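## Task

Pick up the small cardboard box on the shelving at the far end of the aisle and set it down on the desk. Everything that was upright on the floor must still be upright at the end. The robot must not topple or finish leaning; either one means failure. The box must rest on the desk by itself, not be held there by the robot.

## Robot and tools

ROBOT. A Hello Robot Stretch 3 with one arm. It has a two-wheel base, a lift that rides up a mast, and a telescoping arm that reaches out to the robot's right side. To move the gripper forward or back, you drive the base. The base is 0.33 m long and 0.34 m wide. It pivots about the point between the drive wheels, 0.05 m behind its front edge, and it cannot move sideways. With the arm drawn in and the wrist folded, the wrist pokes at most 0.06 m past the right side, and a spin in place sweeps a 0.28 m radius. A level, unfolded gripper reaches beyond that circle. Loose objects may occasionally get nudged by outside forces.

FRAMES. Base frame: origin on the floor midway between the drive wheels, x forward, y left, z up. hand_pose is reported in this frame, at the point where the closed fingertips meet. With all wrist joints at 0, the hand's x axis points up, its y axis points back along the arm toward the mast, and its z axis points to the rear. The fingertips are round pads 0.04 m wide, and they sit slightly nearer the wrist when wide open. The odometry frame is the base frame as it stood when the scene began.

execute_actions. Arguments: actions (a list holding either one action or nothing) and cameras (a list of head_camera, nav_camera, wrist_camera or all; leaving it out, null or ["all"] returns every camera, [] returns none). An empty actions list only reports state and images. An action may contain base, joints, or both, plus an optional contact_limits; all of its motions start together.
- base: one command only. translate_m is a drive distance in metres, measured from where the base last reported itself, forward positive, -1 to 1. rotate_rad is a turn in place in radians, also relative, with left (counter-clockwise seen from above) positive, -3.2 to 3.2.
- joints: a dictionary from joint name to an absolute target. lift_m 0 to 1.1 (arm height). arm_m 0 to 0.52 (extension). wrist_yaw_rad -1.345 to 4.42 (0 points along the arm, positive swings toward the front, 3.0 folds over the base). wrist_pitch_rad -1.57 to 0.451 (0 level, negative tips the fingers down). wrist_roll_rad -2.911 to 2.911 (0 means the fingers lie level, side by side). gripper_m -0.089 to 0.179 (larger is wider; the real fingertip gap is about 0.007 m less when nearly shut and 0.025 m less when fully open, and zero below 0.007). head_pan_rad -3.953 to 1.73 (0 forward, positive left, -1.57 looks along the arm). head_tilt_rad -1.53 to 0.419 (0 level, negative down). Done tolerances: ±0.004 for lift, arm and gripper, ±0.05 for pitch, ±0.02 for the others.
- contact_limits: only arm_m, a motor effort percentage from 1 to 100. The arm motion stops (contact_stop) when its effort reaches that level (negative when retracting), and the value also caps how hard the arm holds until the next action. Too small a value stops it immediately; values above the maximum are reduced.
A joint or the base left out of an action may keep pushing toward its earlier target without the status showing it. Unknown keys or out-of-range numbers make the whole call be rejected with no motion. Once a result reports a stop, any further execute_actions, wait or finished_scene calls in the same reply are skipped. A very long motion can end with time_out.

wait: seconds, 0 to 10. Commands nothing new; returns state and images as an empty action does.
zoom_image: camera plus region [x0, y0, x1, y1] in pixels from the top-left of that camera's latest full image, no larger than 504 by 504.
finished_scene: scene, the number of the current scene. It ends that scene for good after the last command has been held, says whether the task succeeded, and gives the next task. Answering without any tool call ends all remaining work.

RESULTS. The pictures line lists the cameras in image order. joint_positions gives current joint values. base_status and joint_status: done (for the base, wheels turned the commanded amount even if slipping), off_target (stopped short and may still be pushing), contact_stop, time_out, torque_fault; after the last three the target is dropped. on_its_own covers things not commanded this call; its held at value is a target, not a position. motor_effort is a percentage of maximum, positive toward higher joint values, with the peak of the last action in brackets; readings carry fixed biases and noise, and a rest effort outside its normal range suggests a load or contact. Positive wheel effort pushes forward. lidar_m: 12 distances in metres from the base origin, 30 degree sectors, first straight ahead then counter-clockwise (4th left, 7th behind, 10th right), '-' for nothing seen; one plane 0.17 m up, range 0.15 to 12 m, blind to clear objects and the robot, partly blocked by the mast and by low robot parts, may miss thin legs. wrist_depth_mm and head_depth_mm: 7 by 7 grids of median depth, read from the top left; wrist 45 to 1000 mm, head 280 to 4000 mm with the head image sideways. base_odometry counts wheel turns, so slip looks like motion; heading in -3.142 to 3.142, left positive. turned_by_wheels and turned_by_imu: turn since the previous result. base_tilt in degrees, forward and right positive, with a fixed bias up to about 4 degrees.

STOPS AND FAULTS. The arm and the lift stop and go limp on a firm push; a limp lift may sink under load or keep pressing, and closing the fingers on a surface raises it. Base, wrist and head never self-stop. Long hard loads switch a wrist servo off for 10 s (torque_fault), leaving it limp.

SPEED. Full base speed (0.30 m/s, 1.9 rad/s) needs lift_m under 0.30, arm_m under 0.03 and wrist_yaw_rad over 2.54; otherwise 0.10 m/s and 0.63 rad/s.

GRIPPER. Grip by commanding a value below the object's width (lower squeezes harder, but the stall guard may ease off and let heavy or slick items slide). Release by commanding 0.02 or more above the touch value. Neither the reading nor done confirms a hold. Resend a different value to squeeze again.

SAFETY. Fold or unfold the wrist only with lift_m between 0.32 and 0.95, pitch -0.4 and roll near 0; once folded the lift may go down to 0.25. With yaw below -0.4 keep pitch at -0.5 or lower. Pushing the arm into something solid with the gripper above about 0.45 m can tip the robot, more so with a higher contact limit or a repeated push. Don't drive while holding or pressing on something fixed; snagging furniture, especially when reversing, can tip it. If it leans, reverse the last move in small steps, free the gripper, and lower lift_m to about 0.2 if needed. Avoid drops, slips, slams and hard hits. The robot keeps its last command while you think, and outside events continue.

Each tool is called after "Emit:" in YAML: its name, and indented under it one key for each argument.

## Session

Emit:
execute_actions:
  actions:
    - {"joints":{"head_tilt_rad":-0.4}}

Scene clock: 0.80 s.
base_odometry: x=+0.000 y=+0.000 heading=+0.000 (m, m, rad; odometry frame)
turned_by_wheels: +0.000 (rad since the last result)
turned_by_imu: +0.000 (rad since the last result)
base_tilt: forward=+1.4 right=-0.5 (deg)
lidar_m: 0.71 2.47 2.02 1.42 1.87 1.47 1.25 1.28 1.47 1.01 1.02 0.69
head_depth_mm: 2486 2668 2917 3026 2108 1119 944 / 2410 2582 2826 2947 2189 1722 1013 / 2327 2502 2723 2914 2218 1731 1421 / 2282 2429 2638 2789 2233 1739 1431 / 2221 2360 2554 2741 2248 1741 1431 / 2157 2310 2466 2686 2264 1757 1440 / 2087 2231 2403 2589 2290 1770 1441
base_status: not commanded
joint_positions: lift_m=+0.449 arm_m=+0.003 wrist_yaw_rad=+3.040 wrist_pitch_rad=-0.541 wrist_roll_rad=+0.013 gripper_m=+0.037 head_pan_rad=-0.011 head_tilt_rad=-0.395
joint_status: all done
motor_effort: left_wheel=-1(1) right_wheel=+0(0) lift_m=+20(20) arm_m=+0(0) wrist_yaw_rad=+2(0) wrist_pitch_rad=+3(3) wrist_roll_rad=+0(0) gripper_m=+0(1) head_pan_rad=+0(0) head_tilt_rad=-3(31) (%)
hand_pose: x=-0.0003 y=+0.0582 z=+0.4354 quat_wxyz=(+0.225, +0.694, +0.153, +0.667) (m; base frame)
wrist_depth_mm: - - - - - - - / - - - - - - - / - - - - - - - / 872 897 869 884 842 846 852 / 767 732 719 728 734 733 731 / 641 647 635 628 - 635 621 / 566 568 - - 545 545 553
pictures: head_camera (sideways: a quarter turn clockwise sets it upright), nav_camera (sideways: a quarter turn counterclockwise sets it upright), wrist_camera
Images, in order (width x height): head_camera 896x504, nav_camera 672x504, wrist_camera 644x364.

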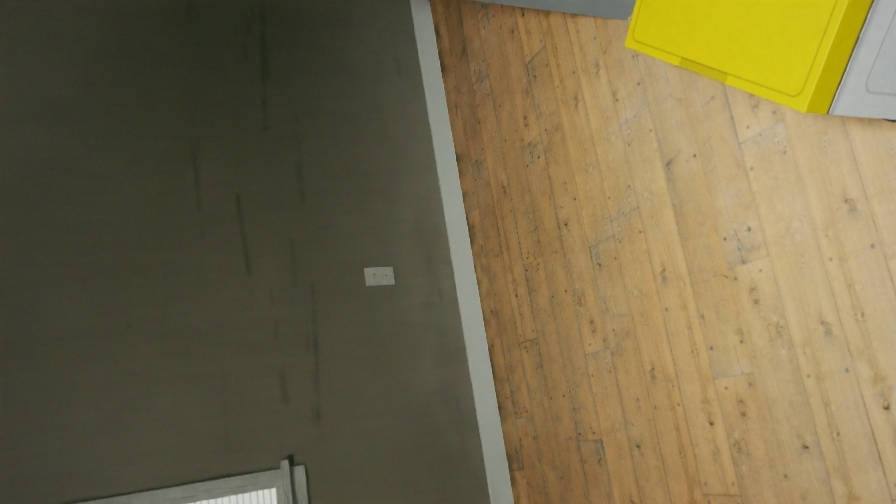

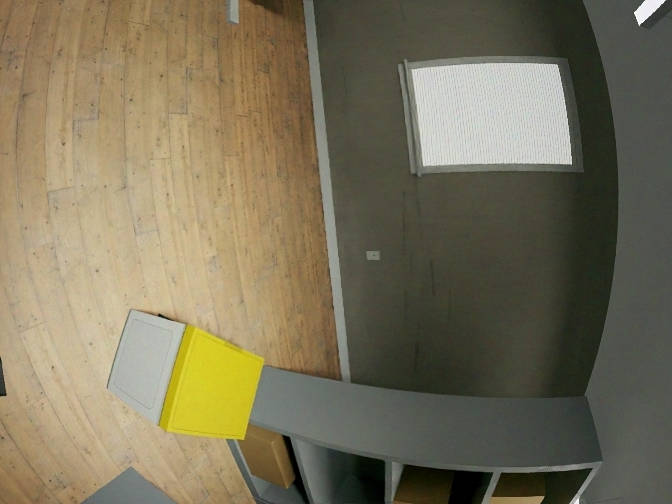

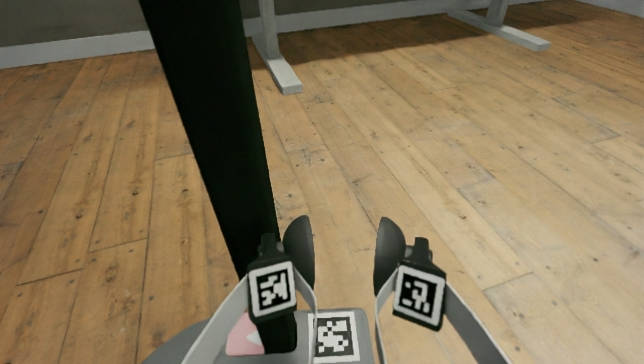

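Emit:
execute_actions:
  actions:
    - {"joints":{"head_tilt_rad":-0.4,"head_pan_rad":-1.2}}

Emit:
execute_actions:
  actions:
    - {"joints":{"head_pan_rad":-2.9}}

Emit:
execute_actions:
  actions:
    - {"joints":{"head_pan_rad":1.5}}
  cameras: ["nav_camera"]

Scene clock: 2.20 s.
base_odometry: x=+0.000 y=+0.000 heading=+0.000 (m, m, rad; odometry frame)
turned_by_wheels: +0.000 (rad since the last result)
turned_by_imu: +0.000 (rad since the last result)
base_tilt: forward=+1.5 right=-0.5 (deg)
lidar_m: 0.71 2.47 2.02 1.42 1.87 1.47 1.25 1.28 1.47 1.01 1.01 0.69
head_depth_mm: 860 2598 2850 2864 2191 1713 1403 / 852 914 986 1072 1170 1312 1379 / 859 923 997 1081 1189 1314 1402 / 864 932 1009 1101 1198 1336 1420 / 873 940 1019 1110 1235 1398 1431 / 902 2728 2945 2962 2247 1766 1442 / 2339 2771 2819 2261 2205 1762 1409
base_status: not commanded
joint_positions: lift_m=+0.449 arm_m=+0.003 wrist_yaw_rad=+3.040 wrist_pitch_rad=-0.541 wrist_roll_rad=+0.013 gripper_m=+0.037 head_pan_rad=-1.193 head_tilt_rad=-0.395
joint_status: all done
motor_effort: left_wheel=-1(0) right_wheel=+0(0) lift_m=+19(19) arm_m=+0(0) wrist_yaw_rad=+1(1) wrist_pitch_rad=+3(3) wrist_roll_rad=+0(0) gripper_m=+0(0) head_pan_rad=-3(41) head_tilt_rad=-3(1) (%)
hand_pose: x=-0.0003 y=+0.0582 z=+0.4354 quat_wxyz=(+0.225, +0.694, +0.153, +0.667) (m; base frame)
wrist_depth_mm: - - - - - - - / - - - - - - - / - - - - - - - / 888 897 877 876 878 832 861 / 760 756 756 717 746 718 712 / 642 647 646 637 - 615 627 / 561 565 - - 544 550 554
pictures: head_camera (sideways: a quarter turn clockwise sets it upright), nav_camera (sideways: a quarter turn counterclockwise sets it upright), wrist_camera
Images, in order (width x height): head_camera 896x504, nav_camera 672x504, wrist_camera 644x364.

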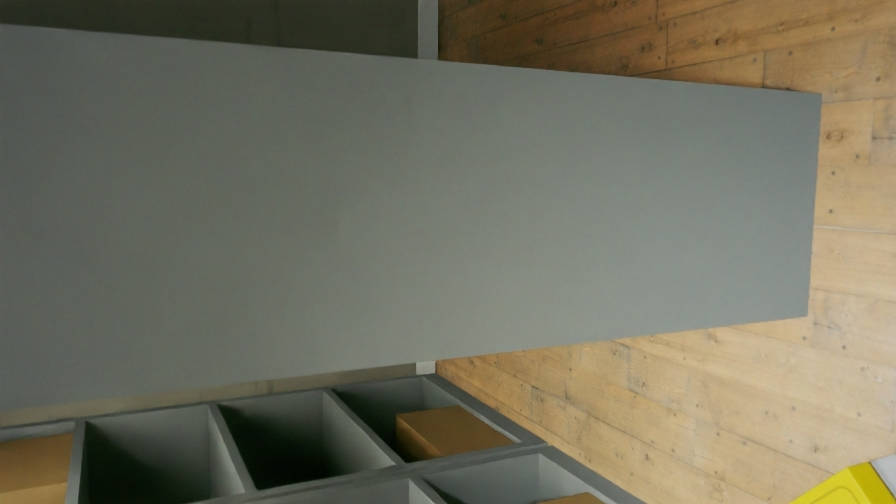

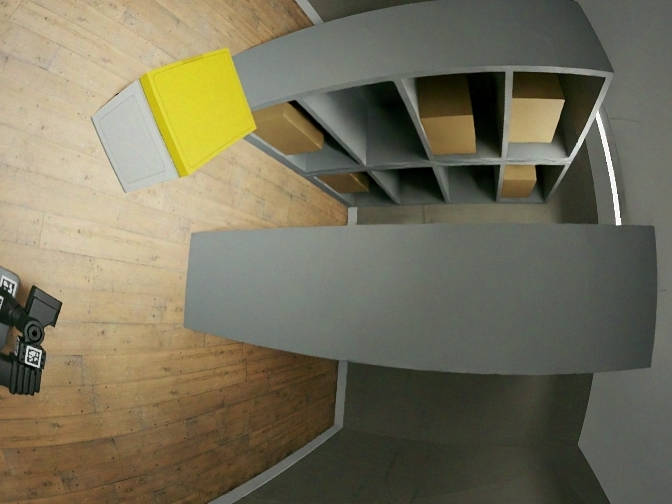

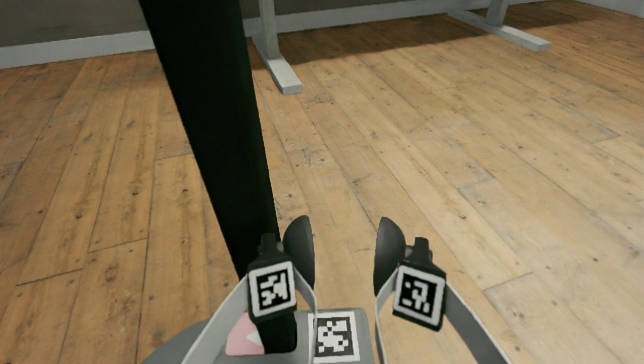

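Scene clock: 3.57 s.
base_odometry: x=+0.000 y=+0.000 heading=+0.000 (m, m, rad; odometry frame)
turned_by_wheels: +0.000 (rad since the last result)
turned_by_imu: +0.000 (rad since the last result)
base_tilt: forward=+1.4 right=-0.5 (deg)
lidar_m: 0.71 2.47 2.02 1.42 1.87 1.47 1.25 1.28 1.47 1.01 1.01 0.69
head_depth_mm: 1094 1178 1275 1389 1524 1644 1406 / 1092 1173 1270 1383 1515 1640 1407 / 1090 1173 1268 1375 1513 1626 1421 / 1094 1174 1284 1398 1530 1642 1422 / 1105 1183 1281 1394 1527 1641 1429 / 1096 1181 1279 1387 1519 1645 1438 / 1099 1178 1271 1384 1525 1648 1442
base_status: not commanded
joint_positions: lift_m=+0.449 arm_m=+0.003 wrist_yaw_rad=+3.040 wrist_pitch_rad=-0.541 wrist_roll_rad=+0.013 gripper_m=+0.037 head_pan_rad=-2.893 head_tilt_rad=-0.395
joint_status: all done
motor_effort: left_wheel=-1(1) right_wheel=+0(0) lift_m=+19(20) arm_m=+0(0) wrist_yaw_rad=+0(0) wrist_pitch_rad=+3(3) wrist_roll_rad=+0(0) gripper_m=+0(0) head_pan_rad=-4(40) head_tilt_rad=-3(4) (%)
hand_pose: x=-0.0003 y=+0.0582 z=+0.4354 quat_wxyz=(+0.225, +0.694, +0.153, +0.667) (m; base frame)
wrist_depth_mm: - - - - - - - / - - - - - - - / - - - - - - - / 880 883 872 859 861 851 854 / 743 744 747 742 739 708 725 / 652 665 634 623 - 607 626 / 568 573 - - 543 557 549
pictures: head_camera (sideways: a quarter turn clockwise sets it upright), nav_camera (sideways: a quarter turn counterclockwise sets it upright), wrist_camera
Images, in order (width x height): head_camera 896x504, nav_camera 672x504, wrist_camera 644x364.

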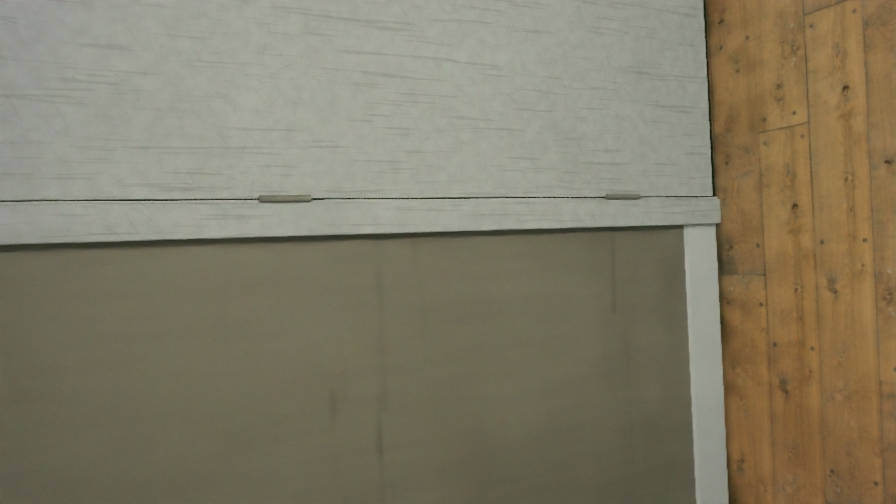

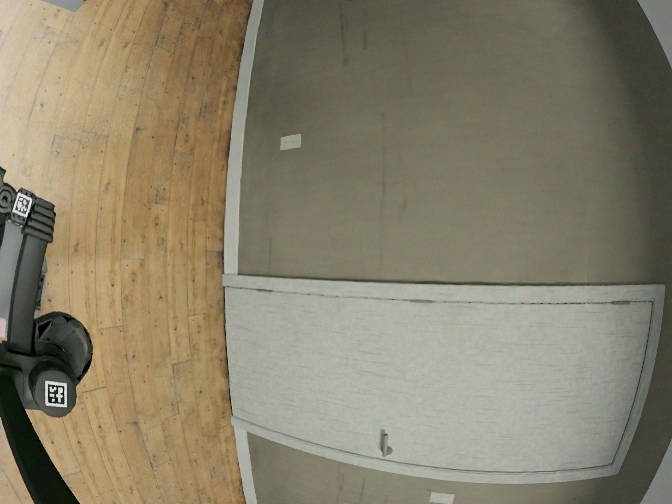

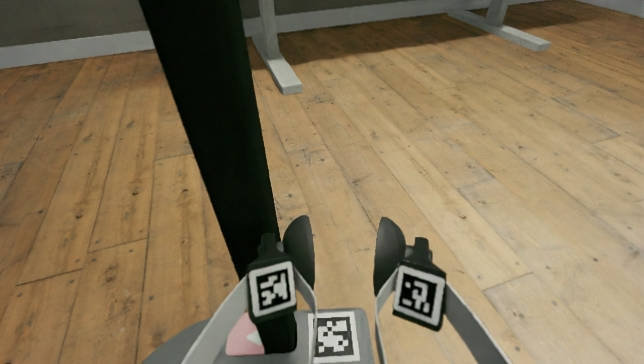

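Scene clock: 6.03 s.
base_odometry: x=+0.000 y=+0.000 heading=+0.000 (m, m, rad; odometry frame)
turned_by_wheels: +0.000 (rad since the last result)
turned_by_imu: +0.001 (rad since the last result)
base_tilt: forward=+1.4 right=-0.5 (deg)
lidar_m: 0.71 2.47 2.02 1.42 1.87 1.46 1.25 1.28 1.47 1.01 1.01 0.69
head_depth_mm: 1949 2088 1711 2515 2196 1712 1410 / 1883 2005 1564 2402 2206 1718 1410 / 1814 1957 1591 2293 2217 1726 1418 / 1743 1878 1455 2192 2217 1751 1425 / 1698 1812 1355 2122 2178 1696 1430 / 1635 1756 1374 1967 2109 1762 1435 / 1583 1690 1774 1954 2086 1770 1443
base_status: not commanded
joint_positions: lift_m=+0.449 arm_m=+0.003 wrist_yaw_rad=+3.040 wrist_pitch_rad=-0.541 wrist_roll_rad=+0.013 gripper_m=+0.037 head_pan_rad=+1.493 head_tilt_rad=-0.395
joint_status: all done
motor_effort: left_wheel=-1(1) right_wheel=+0(0) lift_m=+20(20) arm_m=+0(0) wrist_yaw_rad=+1(0) wrist_pitch_rad=+3(3) wrist_roll_rad=+0(0) gripper_m=+0(1) head_pan_rad=+3(40) head_tilt_rad=-3(3) (%)
hand_pose: x=-0.0003 y=+0.0582 z=+0.4354 quat_wxyz=(+0.225, +0.694, +0.153, +0.667) (m; base frame)
wrist_depth_mm: - - - - - - - / - - - - - - - / - - - - - - - / 878 872 877 883 854 844 864 / 751 764 724 749 735 735 716 / 638 645 638 636 - 633 619 / 573 565 - - 538 545 548
pictures: nav_camera (sideways: a quarter turn counterclockwise sets it upright)
Images, in order (width x height): nav_camera 672x504.

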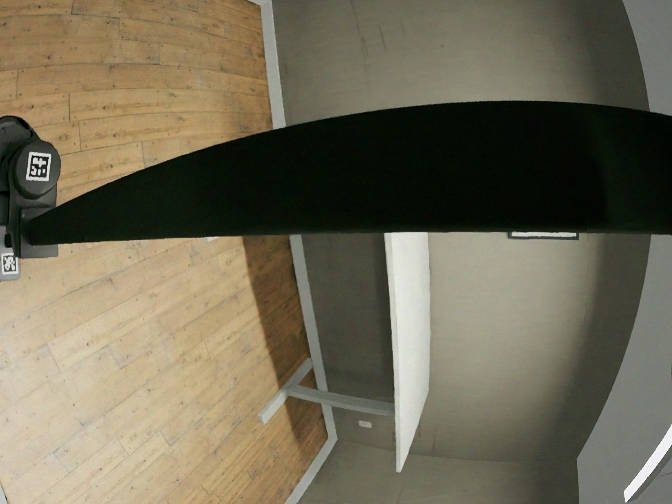

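Emit:
execute_actions:
  actions:
    - {"base":{"translate_m":0.35},"joints":{"head_pan_rad":-1.45,"head_tilt_rad":-0.5,"lift_m":0.28}}

Scene clock: 10.30 s.
base_odometry: x=+0.350 y=+0.000 heading=+0.000 (m, m, rad; odometry frame)
turned_by_wheels: +0.000 (rad since the last result)
turned_by_imu: +0.002 (rad since the last result)
base_tilt: forward=+1.4 right=-0.5 (deg)
lidar_m: 2.13 2.13 1.87 1.97 1.97 1.86 1.59 1.62 1.86 0.92 0.40 0.38
head_depth_mm: 820 897 992 1104 1293 1482 1315 / 810 883 974 1087 1224 1406 1318 / 797 870 959 1064 1198 1372 1325 / 786 856 941 1047 1171 1353 1327 / 795 885 1859 2367 1908 1591 1339 / 2426 2639 2893 2585 1969 1600 874 / 2380 2607 2821 2596 1994 1610 877
base_status: done
joint_positions: lift_m=+0.280 arm_m=+0.003 wrist_yaw_rad=+3.040 wrist_pitch_rad=-0.542 wrist_roll_rad=+0.013 gripper_m=+0.037 head_pan_rad=-1.443 head_tilt_rad=-0.494
joint_status: all done
motor_effort: left_wheel=-1(10) right_wheel=+0(5) lift_m=+15(17) arm_m=+0(0) wrist_yaw_rad=+1(0) wrist_pitch_rad=+4(3) wrist_roll_rad=+0(1) gripper_m=+0(0) head_pan_rad=-3(39) head_tilt_rad=-4(17) (%)
hand_pose: x=-0.0003 y=+0.0580 z=+0.2661 quat_wxyz=(+0.225, +0.694, +0.153, +0.666) (m; base frame)
wrist_depth_mm: - - - - - - - / 991 - 984 961 937 954 917 / 780 789 - 730 744 751 729 / 615 609 619 595 595 596 596 / 526 526 - 537 533 503 501 / 460 - - - - 434 429 / - - - - 380 385 382
pictures: head_camera (sideways: a quarter turn clockwise sets it upright), nav_camera (sideways: a quarter turn counterclockwise sets it upright), wrist_camera
Images, in order (width x height): head_camera 896x504, nav_camera 672x504, wrist_camera 644x364.

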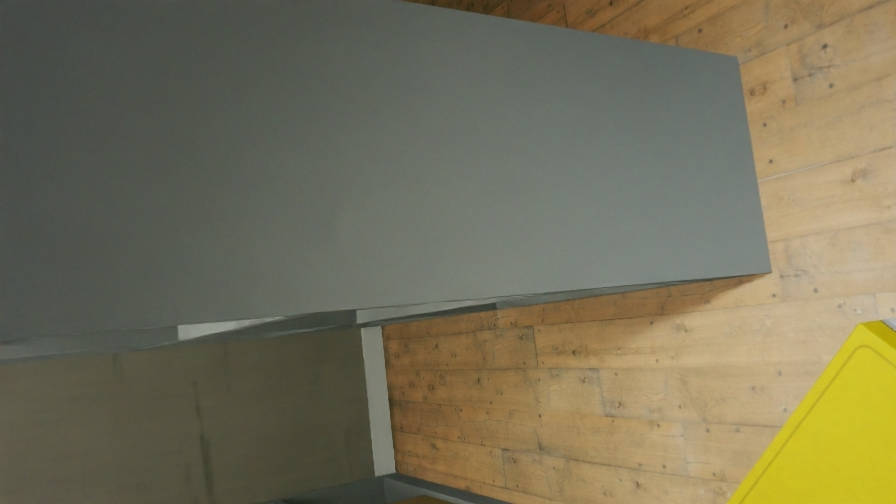

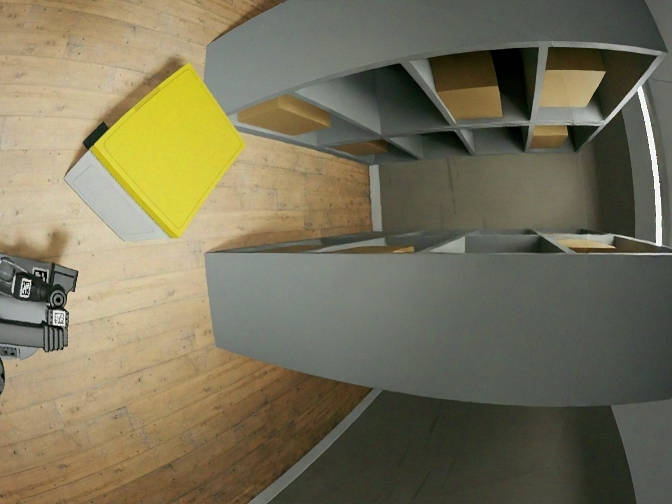

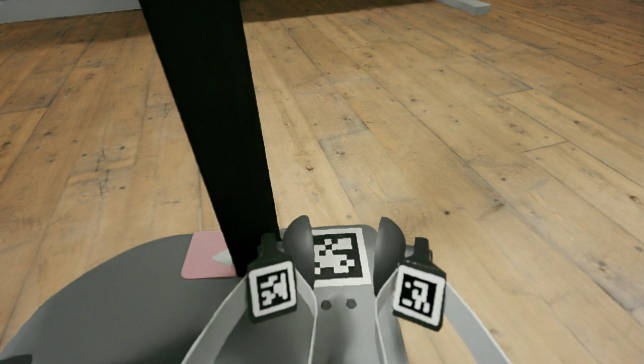

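Emit:
execute_actions:
  actions:
    - {"base":{"translate_m":-0.4}}
  cameras: []

Emit:
execute_actions:
  actions:
    - {"base":{"rotate_rad":-1.57}}
  cameras: []

Emit:
execute_actions:
  actions:
    - {"base":{"translate_m":0.45}}
  cameras: []

Emit:
execute_actions:
  actions:
    - {"base":{"rotate_rad":1.57},"joints":{"head_pan_rad":-0.3,"head_tilt_rad":-0.9}}

Scene clock: 13.97 s.
base_odometry: x=-0.050 y=+0.000 heading=+0.000 (m, m, rad; odometry frame)
turned_by_wheels: +0.000 (rad since the last result)
turned_by_imu: +0.000 (rad since the last result)
base_tilt: forward=+1.4 right=-0.6 (deg)
lidar_m: 0.76 2.51 2.05 1.42 1.86 1.41 1.20 1.23 1.42 1.03 1.03 0.74
head_depth_mm: 2616 2789 2907 2487 1927 1558 1319 / 2654 2917 3169 2499 1930 1563 1318 / 2606 2848 3108 2552 1948 1578 1324 / 2579 2790 3091 2341 1834 1503 1335 / 871 949 1041 1154 1296 1467 1338 / 859 936 1024 1134 1267 1439 1343 / 848 920 1012 1115 1247 1449 1345
base_status: done
joint_positions: lift_m=+0.280 arm_m=+0.003 wrist_yaw_rad=+3.040 wrist_pitch_rad=-0.542 wrist_roll_rad=+0.013 gripper_m=+0.037 head_pan_rad=-1.443 head_tilt_rad=-0.494
joint_status: not commanded
motor_effort: left_wheel=-1(12) right_wheel=+0(5) lift_m=+14(15) arm_m=+0(0) wrist_yaw_rad=+0(1) wrist_pitch_rad=+3(3) wrist_roll_rad=+0(0) gripper_m=+0(1) head_pan_rad=-3(3) head_tilt_rad=-4(3) (%)
hand_pose: x=-0.0003 y=+0.0580 z=+0.2661 quat_wxyz=(+0.225, +0.694, +0.153, +0.666) (m; base frame)
wrist_depth_mm: - - - - - - - / 981 - 996 936 959 966 921 / 768 766 - 761 733 725 715 / 635 617 611 603 594 600 597 / 520 530 - 543 532 505 497 / 474 - - - - 439 422 / - - - - 376 387 379
pictures: none
No camera images: the call's "cameras" was empty. Leave "cameras" out to get every camera's image.

Scene clock: 16.07 s.
base_odometry: x=-0.050 y=+0.000 heading=-1.570 (m, m, rad; odometry frame)
turned_by_wheels: -1.570 (rad since the last result)
turned_by_imu: -1.571 (rad since the last result)
base_tilt: forward=+1.4 right=-0.5 (deg)
lidar_m: 1.03 1.02 0.74 0.76 2.51 2.04 1.42 1.86 1.41 1.20 1.23 1.41
head_depth_mm: 1103 1200 1334 1486 1685 1562 1319 / 1081 1186 1306 1459 1653 1571 1319 / 1069 1170 1287 1424 1608 1573 1331 / 1055 1150 1264 1401 1569 1585 1327 / 1027 1126 1242 1389 1564 1592 1339 / 1038 1133 1238 1374 1540 1596 1340 / 1025 1116 1216 1351 1504 1603 1344
base_status: done
joint_positions: lift_m=+0.280 arm_m=+0.003 wrist_yaw_rad=+3.040 wrist_pitch_rad=-0.542 wrist_roll_rad=+0.013 gripper_m=+0.037 head_pan_rad=-1.443 head_tilt_rad=-0.494
joint_status: not commanded
motor_effort: left_wheel=+2(13) right_wheel=-1(5) lift_m=+15(15) arm_m=-1(0) wrist_yaw_rad=+0(0) wrist_pitch_rad=+3(4) wrist_roll_rad=+0(0) gripper_m=+0(1) head_pan_rad=-3(3) head_tilt_rad=-4(4) (%)
hand_pose: x=-0.0003 y=+0.0580 z=+0.2661 quat_wxyz=(+0.225, +0.694, +0.153, +0.666) (m; base frame)
wrist_depth_mm: - - - - 731 675 - / - - 996 950 794 722 921 / 777 762 - 739 746 753 725 / 622 616 631 610 597 589 575 / 527 549 - 549 511 503 504 / 472 - - - - 434 442 / - - - - 381 385 382
pictures: none
No camera images: the call's "cameras" was empty. Leave "cameras" out to get every camera's image.

Scene clock: 19.30 s.
base_odometry: x=-0.050 y=-0.450 heading=-1.570 (m, m, rad; odometry frame)
turned_by_wheels: +0.000 (rad since the last result)
turned_by_imu: +0.002 (rad since the last result)
base_tilt: forward=+1.4 right=-0.5 (deg)
lidar_m: 2.15 0.59 0.68 0.58 0.72 2.45 1.86 2.29 1.27 1.11 1.11 1.27
head_depth_mm: 983 1075 1188 1320 1504 1555 1315 / 984 1080 1191 1325 1489 1565 1318 / 968 1060 1163 1300 1462 1564 1327 / 956 1042 1150 1272 1430 1548 1337 / 941 1029 1128 1253 1404 1533 1335 / 930 1011 1111 1227 1371 1517 1342 / 918 996 1090 1206 1347 1494 1348
base_status: done
joint_positions: lift_m=+0.280 arm_m=+0.003 wrist_yaw_rad=+3.040 wrist_pitch_rad=-0.542 wrist_roll_rad=+0.013 gripper_m=+0.037 head_pan_rad=-1.443 head_tilt_rad=-0.494
joint_status: not commanded
motor_effort: left_wheel=+2(13) right_wheel=-1(4) lift_m=+15(15) arm_m=-1(1) wrist_yaw_rad=+0(0) wrist_pitch_rad=+3(3) wrist_roll_rad=+0(0) gripper_m=-1(0) head_pan_rad=-2(3) head_tilt_rad=-3(3) (%)
hand_pose: x=-0.0003 y=+0.0580 z=+0.2661 quat_wxyz=(+0.225, +0.694, +0.153, +0.666) (m; base frame)
wrist_depth_mm: - - 652 623 - - 540 / - - 716 707 949 875 562 / 780 783 - 732 741 704 574 / 618 607 621 604 608 595 573 / 533 551 - 558 524 498 494 / 463 - - - - 438 426 / - - - - 376 384 380
pictures: none
No camera images: the call's "cameras" was empty. Leave "cameras" out to get every camera's image.

Scene clock: 21.67 s.
base_odometry: x=-0.050 y=-0.450 heading=+0.000 (m, m, rad; odometry frame)
turned_by_wheels: +1.570 (rad since the last result)
turned_by_imu: +1.573 (rad since the last result)
base_tilt: forward=+1.4 right=-0.5 (deg)
lidar_m: 0.58 0.73 2.43 1.86 2.25 1.27 1.11 1.11 1.27 2.19 0.59 0.68
head_depth_mm: 1640 1924 886 1011 1197 1261 1134 / 1601 1747 1839 1562 1364 1258 1139 / 1552 1650 1786 1605 1411 1262 1142 / 1562 1596 1738 1578 1412 1269 1144 / 1213 1455 1207 1086 1266 1268 1148 / 1453 2116 1207 1048 1239 1276 1155 / 2537 2234 1213 1057 1291 1278 1155
base_status: done
joint_positions: lift_m=+0.280 arm_m=+0.003 wrist_yaw_rad=+3.040 wrist_pitch_rad=-0.542 wrist_roll_rad=+0.013 gripper_m=+0.037 head_pan_rad=-0.307 head_tilt_rad=-0.889
joint_status: all done
motor_effort: left_wheel=-4(11) right_wheel=+2(8) lift_m=+14(15) arm_m=-1(1) wrist_yaw_rad=+1(0) wrist_pitch_rad=+3(3) wrist_roll_rad=+0(1) gripper_m=-1(1) head_pan_rad=+3(41) head_tilt_rad=-6(36) (%)
hand_pose: x=-0.0003 y=+0.0580 z=+0.2661 quat_wxyz=(+0.225, +0.694, +0.153, +0.666) (m; base frame)
wrist_depth_mm: - - - - - - - / - - 972 969 948 942 916 / 768 776 - 742 750 749 721 / 633 618 626 604 596 597 588 / 535 533 - 541 523 512 493 / 464 - - - - 442 436 / - - - - 374 384 381
pictures: head_camera (sideways: a quarter turn clockwise sets it upright), nav_camera (sideways: a quarter turn counterclockwise sets it upright), wrist_camera
Images, in order (width x height): head_camera 896x504, nav_camera 672x504, wrist_camera 644x364.

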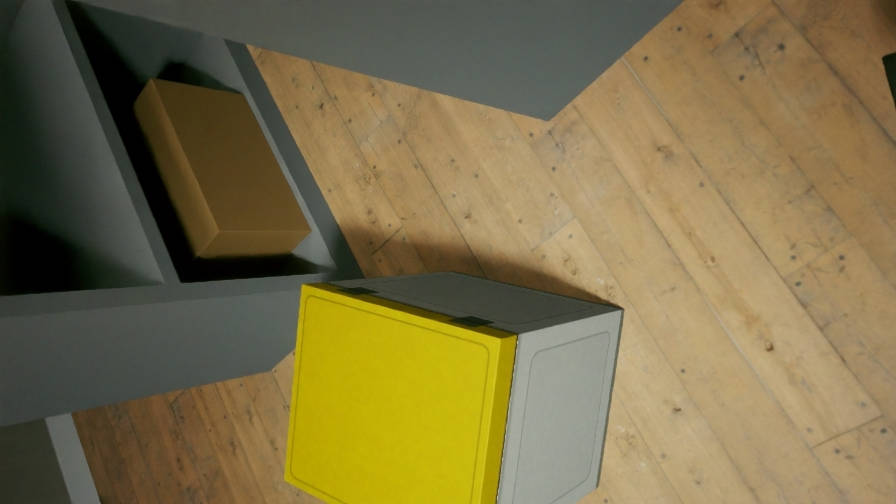

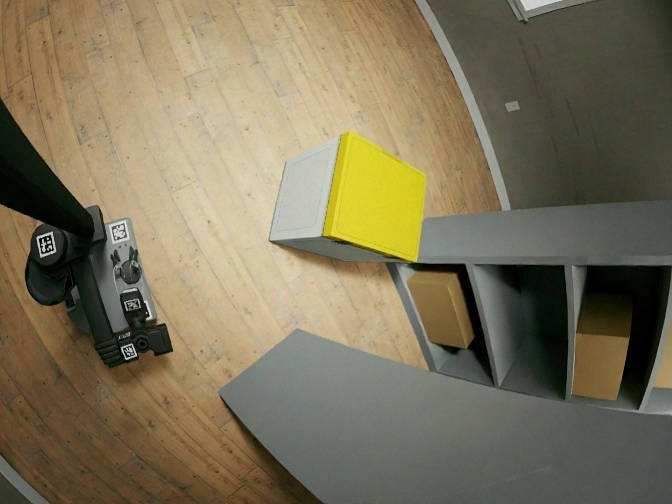

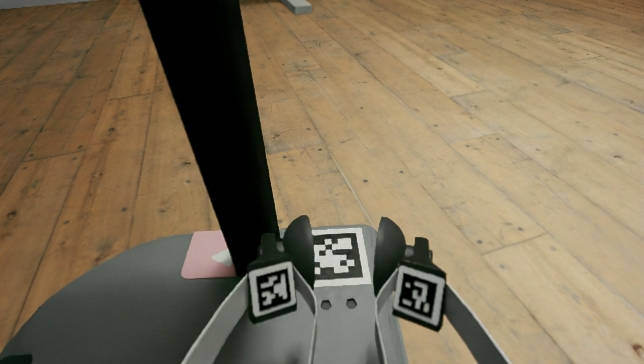

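Emit:
execute_actions:
  actions:
    - {"base":{"translate_m":0.75},"joints":{"head_pan_rad":-0.5}}

Scene clock: 26.17 s.
base_odometry: x=+0.700 y=-0.450 heading=+0.000 (m, m, rad; odometry frame)
turned_by_wheels: +0.000 (rad since the last result)
turned_by_imu: +0.001 (rad since the last result)
base_tilt: forward=+1.4 right=-0.6 (deg)
lidar_m: - - 0.15 2.23 2.49 2.10 1.83 0.80 0.47 0.64 0.77 -
head_depth_mm: 631 1253 1111 1497 1392 1255 1137 / 597 1257 1064 1205 1392 1257 1154 / 490 570 726 947 1332 1263 1141 / 507 596 722 915 1247 1232 750 / 566 676 845 1123 919 821 741 / 637 781 1015 1552 1423 824 744 / 731 2057 1878 1621 1420 825 746
base_status: done
joint_positions: lift_m=+0.280 arm_m=+0.003 wrist_yaw_rad=+3.041 wrist_pitch_rad=-0.544 wrist_roll_rad=+0.013 gripper_m=+0.037 head_pan_rad=-0.494 head_tilt_rad=-0.891
joint_status: all done
motor_effort: left_wheel=-1(18) right_wheel=+3(24) lift_m=+16(16) arm_m=-1(1) wrist_yaw_rad=+0(0) wrist_pitch_rad=+4(4) wrist_roll_rad=+0(0) gripper_m=+0(1) head_pan_rad=-2(19) head_tilt_rad=-6(7) (%)
hand_pose: x=-0.0004 y=+0.0578 z=+0.2658 quat_wxyz=(+0.225, +0.694, +0.154, +0.666) (m; base frame)
wrist_depth_mm: - - - - - 204 106 / 983 995 976 973 950 190 102 / 771 754 - 752 724 179 99 / 631 629 624 604 571 169 95 / 524 535 - 551 408 158 92 / 453 - - - - 147 89 / - - - - 303 130 86
pictures: head_camera (sideways: a quarter turn clockwise sets it upright), nav_camera (sideways: a quarter turn counterclockwise sets it upright), wrist_camera
Images, in order (width x height): head_camera 896x504, nav_camera 672x504, wrist_camera 644x364.

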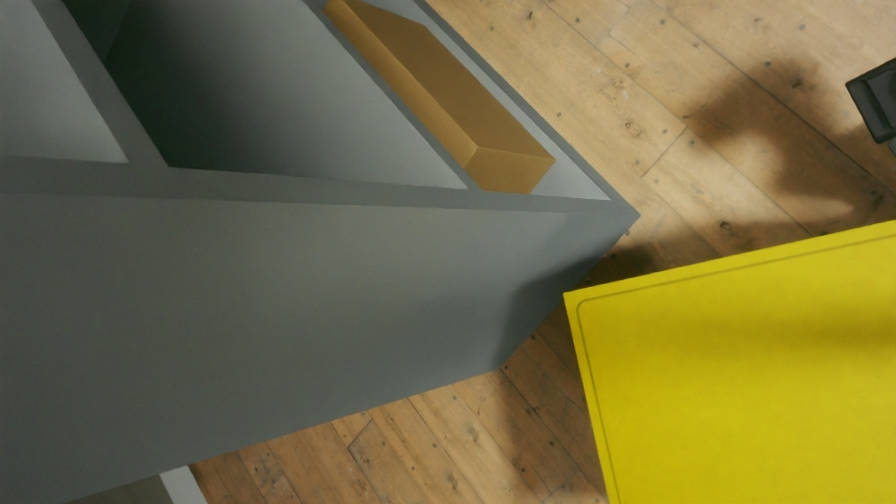

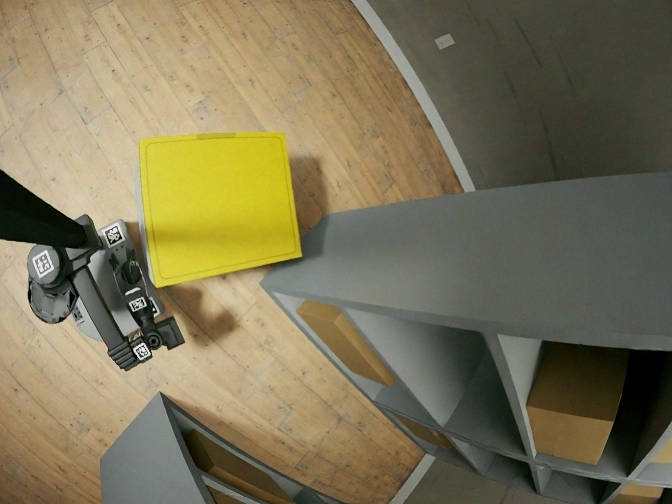

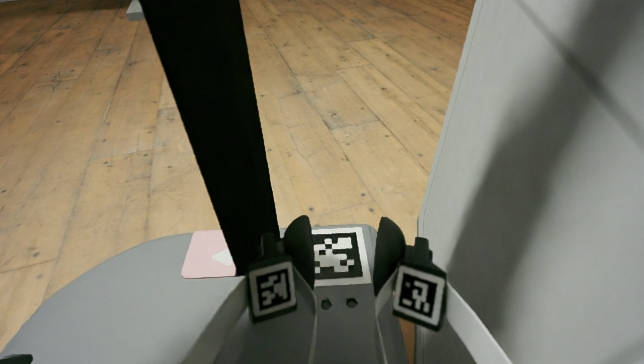

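Emit:
execute_actions:
  actions:
    - {"base":{"translate_m":0.17}}
  cameras: []

Emit:
execute_actions:
  actions:
    - {"base":{"translate_m":-0.13}}
  cameras: []

Emit:
execute_actions:
  actions:
    - {"base":{"rotate_rad":-1.57},"joints":{"head_pan_rad":0,"head_tilt_rad":-0.4}}

Scene clock: 28.57 s.
base_odometry: x=+0.870 y=-0.450 heading=+0.000 (m, m, rad; odometry frame)
turned_by_wheels: +0.000 (rad since the last result)
turned_by_imu: +0.001 (rad since the last result)
base_tilt: forward=+1.4 right=-0.5 (deg)
lidar_m: - - 0.15 0.22 2.54 2.30 1.99 0.71 0.55 0.88 0.56 -
head_depth_mm: 339 390 486 924 1344 1254 1138 / 368 420 489 595 845 1241 1157 / 402 464 551 676 873 1212 1145 / 443 521 630 800 1094 1264 762 / 493 592 738 977 1360 823 741 / 556 686 932 1586 1423 824 745 / 659 2045 1871 1622 1430 825 746
base_status: done
joint_positions: lift_m=+0.280 arm_m=+0.003 wrist_yaw_rad=+3.041 wrist_pitch_rad=-0.544 wrist_roll_rad=+0.013 gripper_m=+0.037 head_pan_rad=-0.494 head_tilt_rad=-0.891
joint_status: not commanded
motor_effort: left_wheel=-2(12) right_wheel=+2(12) lift_m=+15(16) arm_m=-1(1) wrist_yaw_rad=+0(0) wrist_pitch_rad=+4(4) wrist_roll_rad=+0(1) gripper_m=+0(0) head_pan_rad=-3(2) head_tilt_rad=-6(5) (%)
hand_pose: x=-0.0004 y=+0.0578 z=+0.2658 quat_wxyz=(+0.225, +0.694, +0.154, +0.666) (m; base frame)
wrist_depth_mm: - - - - 210 107 71 / - - 980 952 213 107 72 / 768 774 - 763 217 108 72 / 622 633 610 621 222 110 73 / 524 530 - 538 196 111 73 / 458 - - - - 111 73 / - - - - 202 105 74
pictures: none
No camera images: the call's "cameras" was empty. Leave "cameras" out to get every camera's image.

Scene clock: 30.73 s.
base_odometry: x=+0.740 y=-0.450 heading=+0.000 (m, m, rad; odometry frame)
turned_by_wheels: +0.000 (rad since the last result)
turned_by_imu: +0.000 (rad since the last result)
base_tilt: forward=+1.4 right=-0.5 (deg)
lidar_m: 0.18 0.19 0.26 2.22 2.50 2.15 1.87 0.77 0.49 0.65 0.67 0.19
head_depth_mm: 605 1252 1082 1403 1398 1252 1138 / 559 1172 1069 1117 1365 1258 1152 / 447 525 628 827 1243 1262 1142 / 492 579 700 887 1211 1273 1114 / 548 658 818 1090 1398 835 776 / 618 759 985 1555 922 821 752 / 707 2067 1884 1629 924 824 747
base_status: done
joint_positions: lift_m=+0.280 arm_m=+0.003 wrist_yaw_rad=+3.041 wrist_pitch_rad=-0.544 wrist_roll_rad=+0.013 gripper_m=+0.037 head_pan_rad=-0.494 head_tilt_rad=-0.891
joint_status: not commanded
motor_effort: left_wheel=-2(12) right_wheel=+1(4) lift_m=+15(15) arm_m=+0(1) wrist_yaw_rad=+0(0) wrist_pitch_rad=+4(4) wrist_roll_rad=+0(0) gripper_m=-1(0) head_pan_rad=-3(3) head_tilt_rad=-5(5) (%)
hand_pose: x=-0.0004 y=+0.0578 z=+0.2658 quat_wxyz=(+0.225, +0.694, +0.154, +0.666) (m; base frame)
wrist_depth_mm: - - - - - - 220 / 983 982 986 955 948 331 223 / 785 757 - 766 732 334 222 / 625 621 625 606 618 337 224 / 511 530 - 538 511 341 226 / 461 - - - - 345 227 / - - - - 380 321 227
pictures: none
No camera images: the call's "cameras" was empty. Leave "cameras" out to get every camera's image.

Scene clock: 32.83 s.
base_odometry: x=+0.740 y=-0.450 heading=-1.570 (m, m, rad; odometry frame)
turned_by_wheels: -1.570 (rad since the last result)
turned_by_imu: -1.571 (rad since the last result)
base_tilt: forward=+1.4 right=-0.5 (deg)
lidar_m: 0.65 0.68 0.19 0.18 0.19 0.26 2.22 2.06 2.16 1.87 0.79 0.49
head_depth_mm: 1183 1259 1082 691 574 615 653 / 1182 1278 1096 735 833 809 854 / 1157 1244 1115 1023 995 1067 1225 / 1122 1211 1256 1424 1554 1649 1414 / 1406 2023 2239 2212 2127 1724 1417 / 1936 2081 2244 2438 2218 1731 1419 / 1897 2028 2188 2354 2228 1743 1429
base_status: done
joint_positions: lift_m=+0.280 arm_m=+0.003 wrist_yaw_rad=+3.041 wrist_pitch_rad=-0.544 wrist_roll_rad=+0.013 gripper_m=+0.037 head_pan_rad=-0.007 head_tilt_rad=-0.408
joint_status: all done
motor_effort: left_wheel=+2(13) right_wheel=-2(6) lift_m=+15(16) arm_m=-1(1) wrist_yaw_rad=-1(0) wrist_pitch_rad=+4(4) wrist_roll_rad=+0(0) gripper_m=-1(0) head_pan_rad=+3(30) head_tilt_rad=+4(37) (%)
hand_pose: x=-0.0004 y=+0.0578 z=+0.2658 quat_wxyz=(+0.225, +0.694, +0.154, +0.666) (m; base frame)
wrist_depth_mm: 202 202 201 206 553 473 527 / 221 225 227 228 590 526 585 / 254 255 - 260 668 583 650 / 286 287 292 296 587 594 596 / 346 330 - 327 516 501 495 / 451 - - - - 430 429 / - - - - 377 382 384
pictures: head_camera (sideways: a quarter turn clockwise sets it upright), nav_camera (sideways: a quarter turn counterclockwise sets it upright), wrist_camera
Images, in order (width x height): head_camera 896x504, nav_camera 672x504, wrist_camera 644x364.

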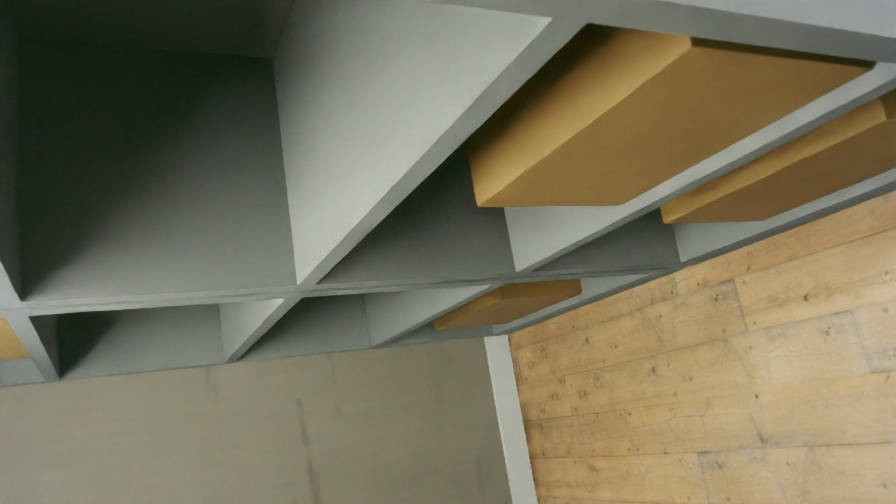

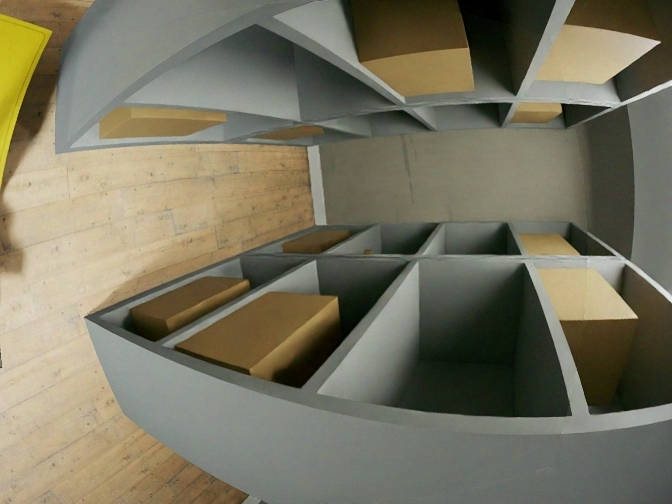

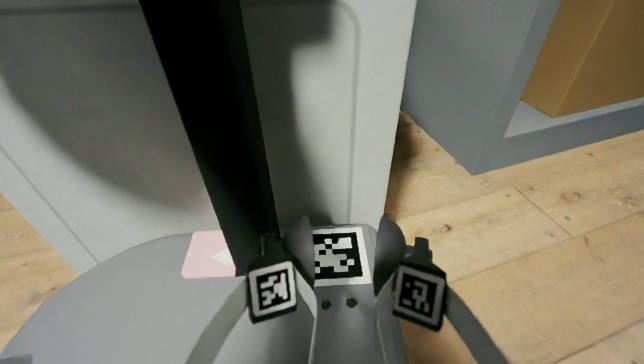

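Emit:
execute_actions:
  actions:
    - {"base":{"translate_m":0.6},"joints":{"head_pan_rad":-0.3,"head_tilt_rad":-0.5}}

Scene clock: 36.97 s.
base_odometry: x=+0.740 y=-1.050 heading=-1.571 (m, m, rad; odometry frame)
turned_by_wheels: -0.001 (rad since the last result)
turned_by_imu: -0.622 (rad since the last result)
base_tilt: forward=+1.4 right=-0.5 (deg)
lidar_m: 0.18 0.26 1.26 0.62 0.50 0.48 0.49 0.60 2.51 2.11 0.15 0.24
head_depth_mm: 466 505 552 579 449 366 309 / 480 523 572 585 452 368 310 / 497 542 597 589 454 370 312 / 513 562 619 593 457 372 313 / 533 585 648 598 459 373 314 / 552 608 677 603 462 375 315 / 574 634 709 606 465 376 317
base_status: done
joint_positions: lift_m=+0.280 arm_m=+0.003 wrist_yaw_rad=+3.042 wrist_pitch_rad=-0.546 wrist_roll_rad=+0.015 gripper_m=+0.037 head_pan_rad=-0.295 head_tilt_rad=-0.499
joint_status: all done
on_its_own: right_wheel is at rest, and its effort (+21) is outside its rest range (-18 to +18)
motor_effort: left_wheel=+2(51) right_wheel=+21(67) lift_m=+18(21) arm_m=+0(4) wrist_yaw_rad=-1(30) wrist_pitch_rad=+4(6) wrist_roll_rad=-1(1) gripper_m=-1(0) head_pan_rad=-2(23) head_tilt_rad=+0(15) (%)
hand_pose: x=-0.0008 y=+0.0576 z=+0.2652 quat_wxyz=(+0.226, +0.694, +0.155, +0.666) (m; base frame)
wrist_depth_mm: 393 454 652 952 - - - / 449 483 721 873 947 894 827 / 573 523 - 747 739 736 633 / 503 531 622 610 606 608 492 / 459 521 - 545 527 502 403 / 459 - - - - 433 353 / - - - - 379 382 300
pictures: head_camera (sideways: a quarter turn clockwise sets it upright), nav_camera (sideways: a quarter turn counterclockwise sets it upright), wrist_camera
Images, in order (width x height): head_camera 896x504, nav_camera 672x504, wrist_camera 644x364.

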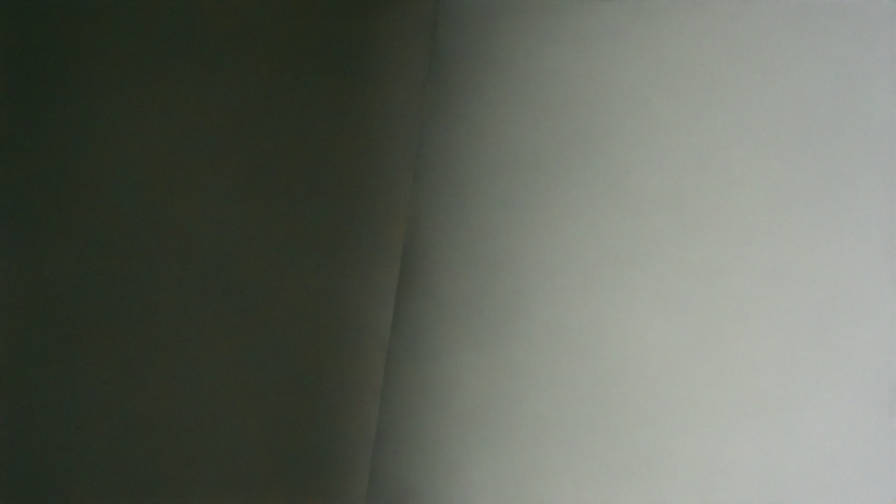

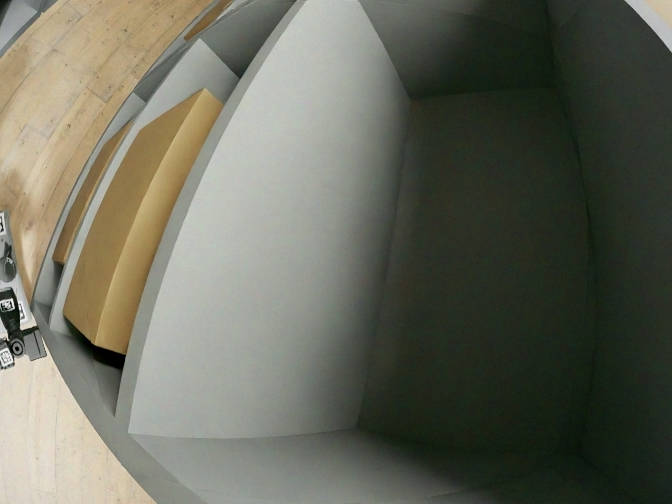

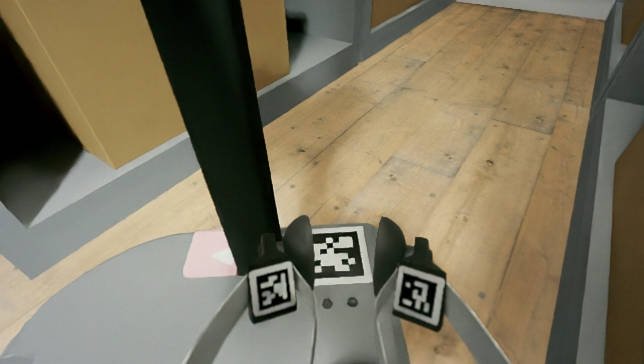

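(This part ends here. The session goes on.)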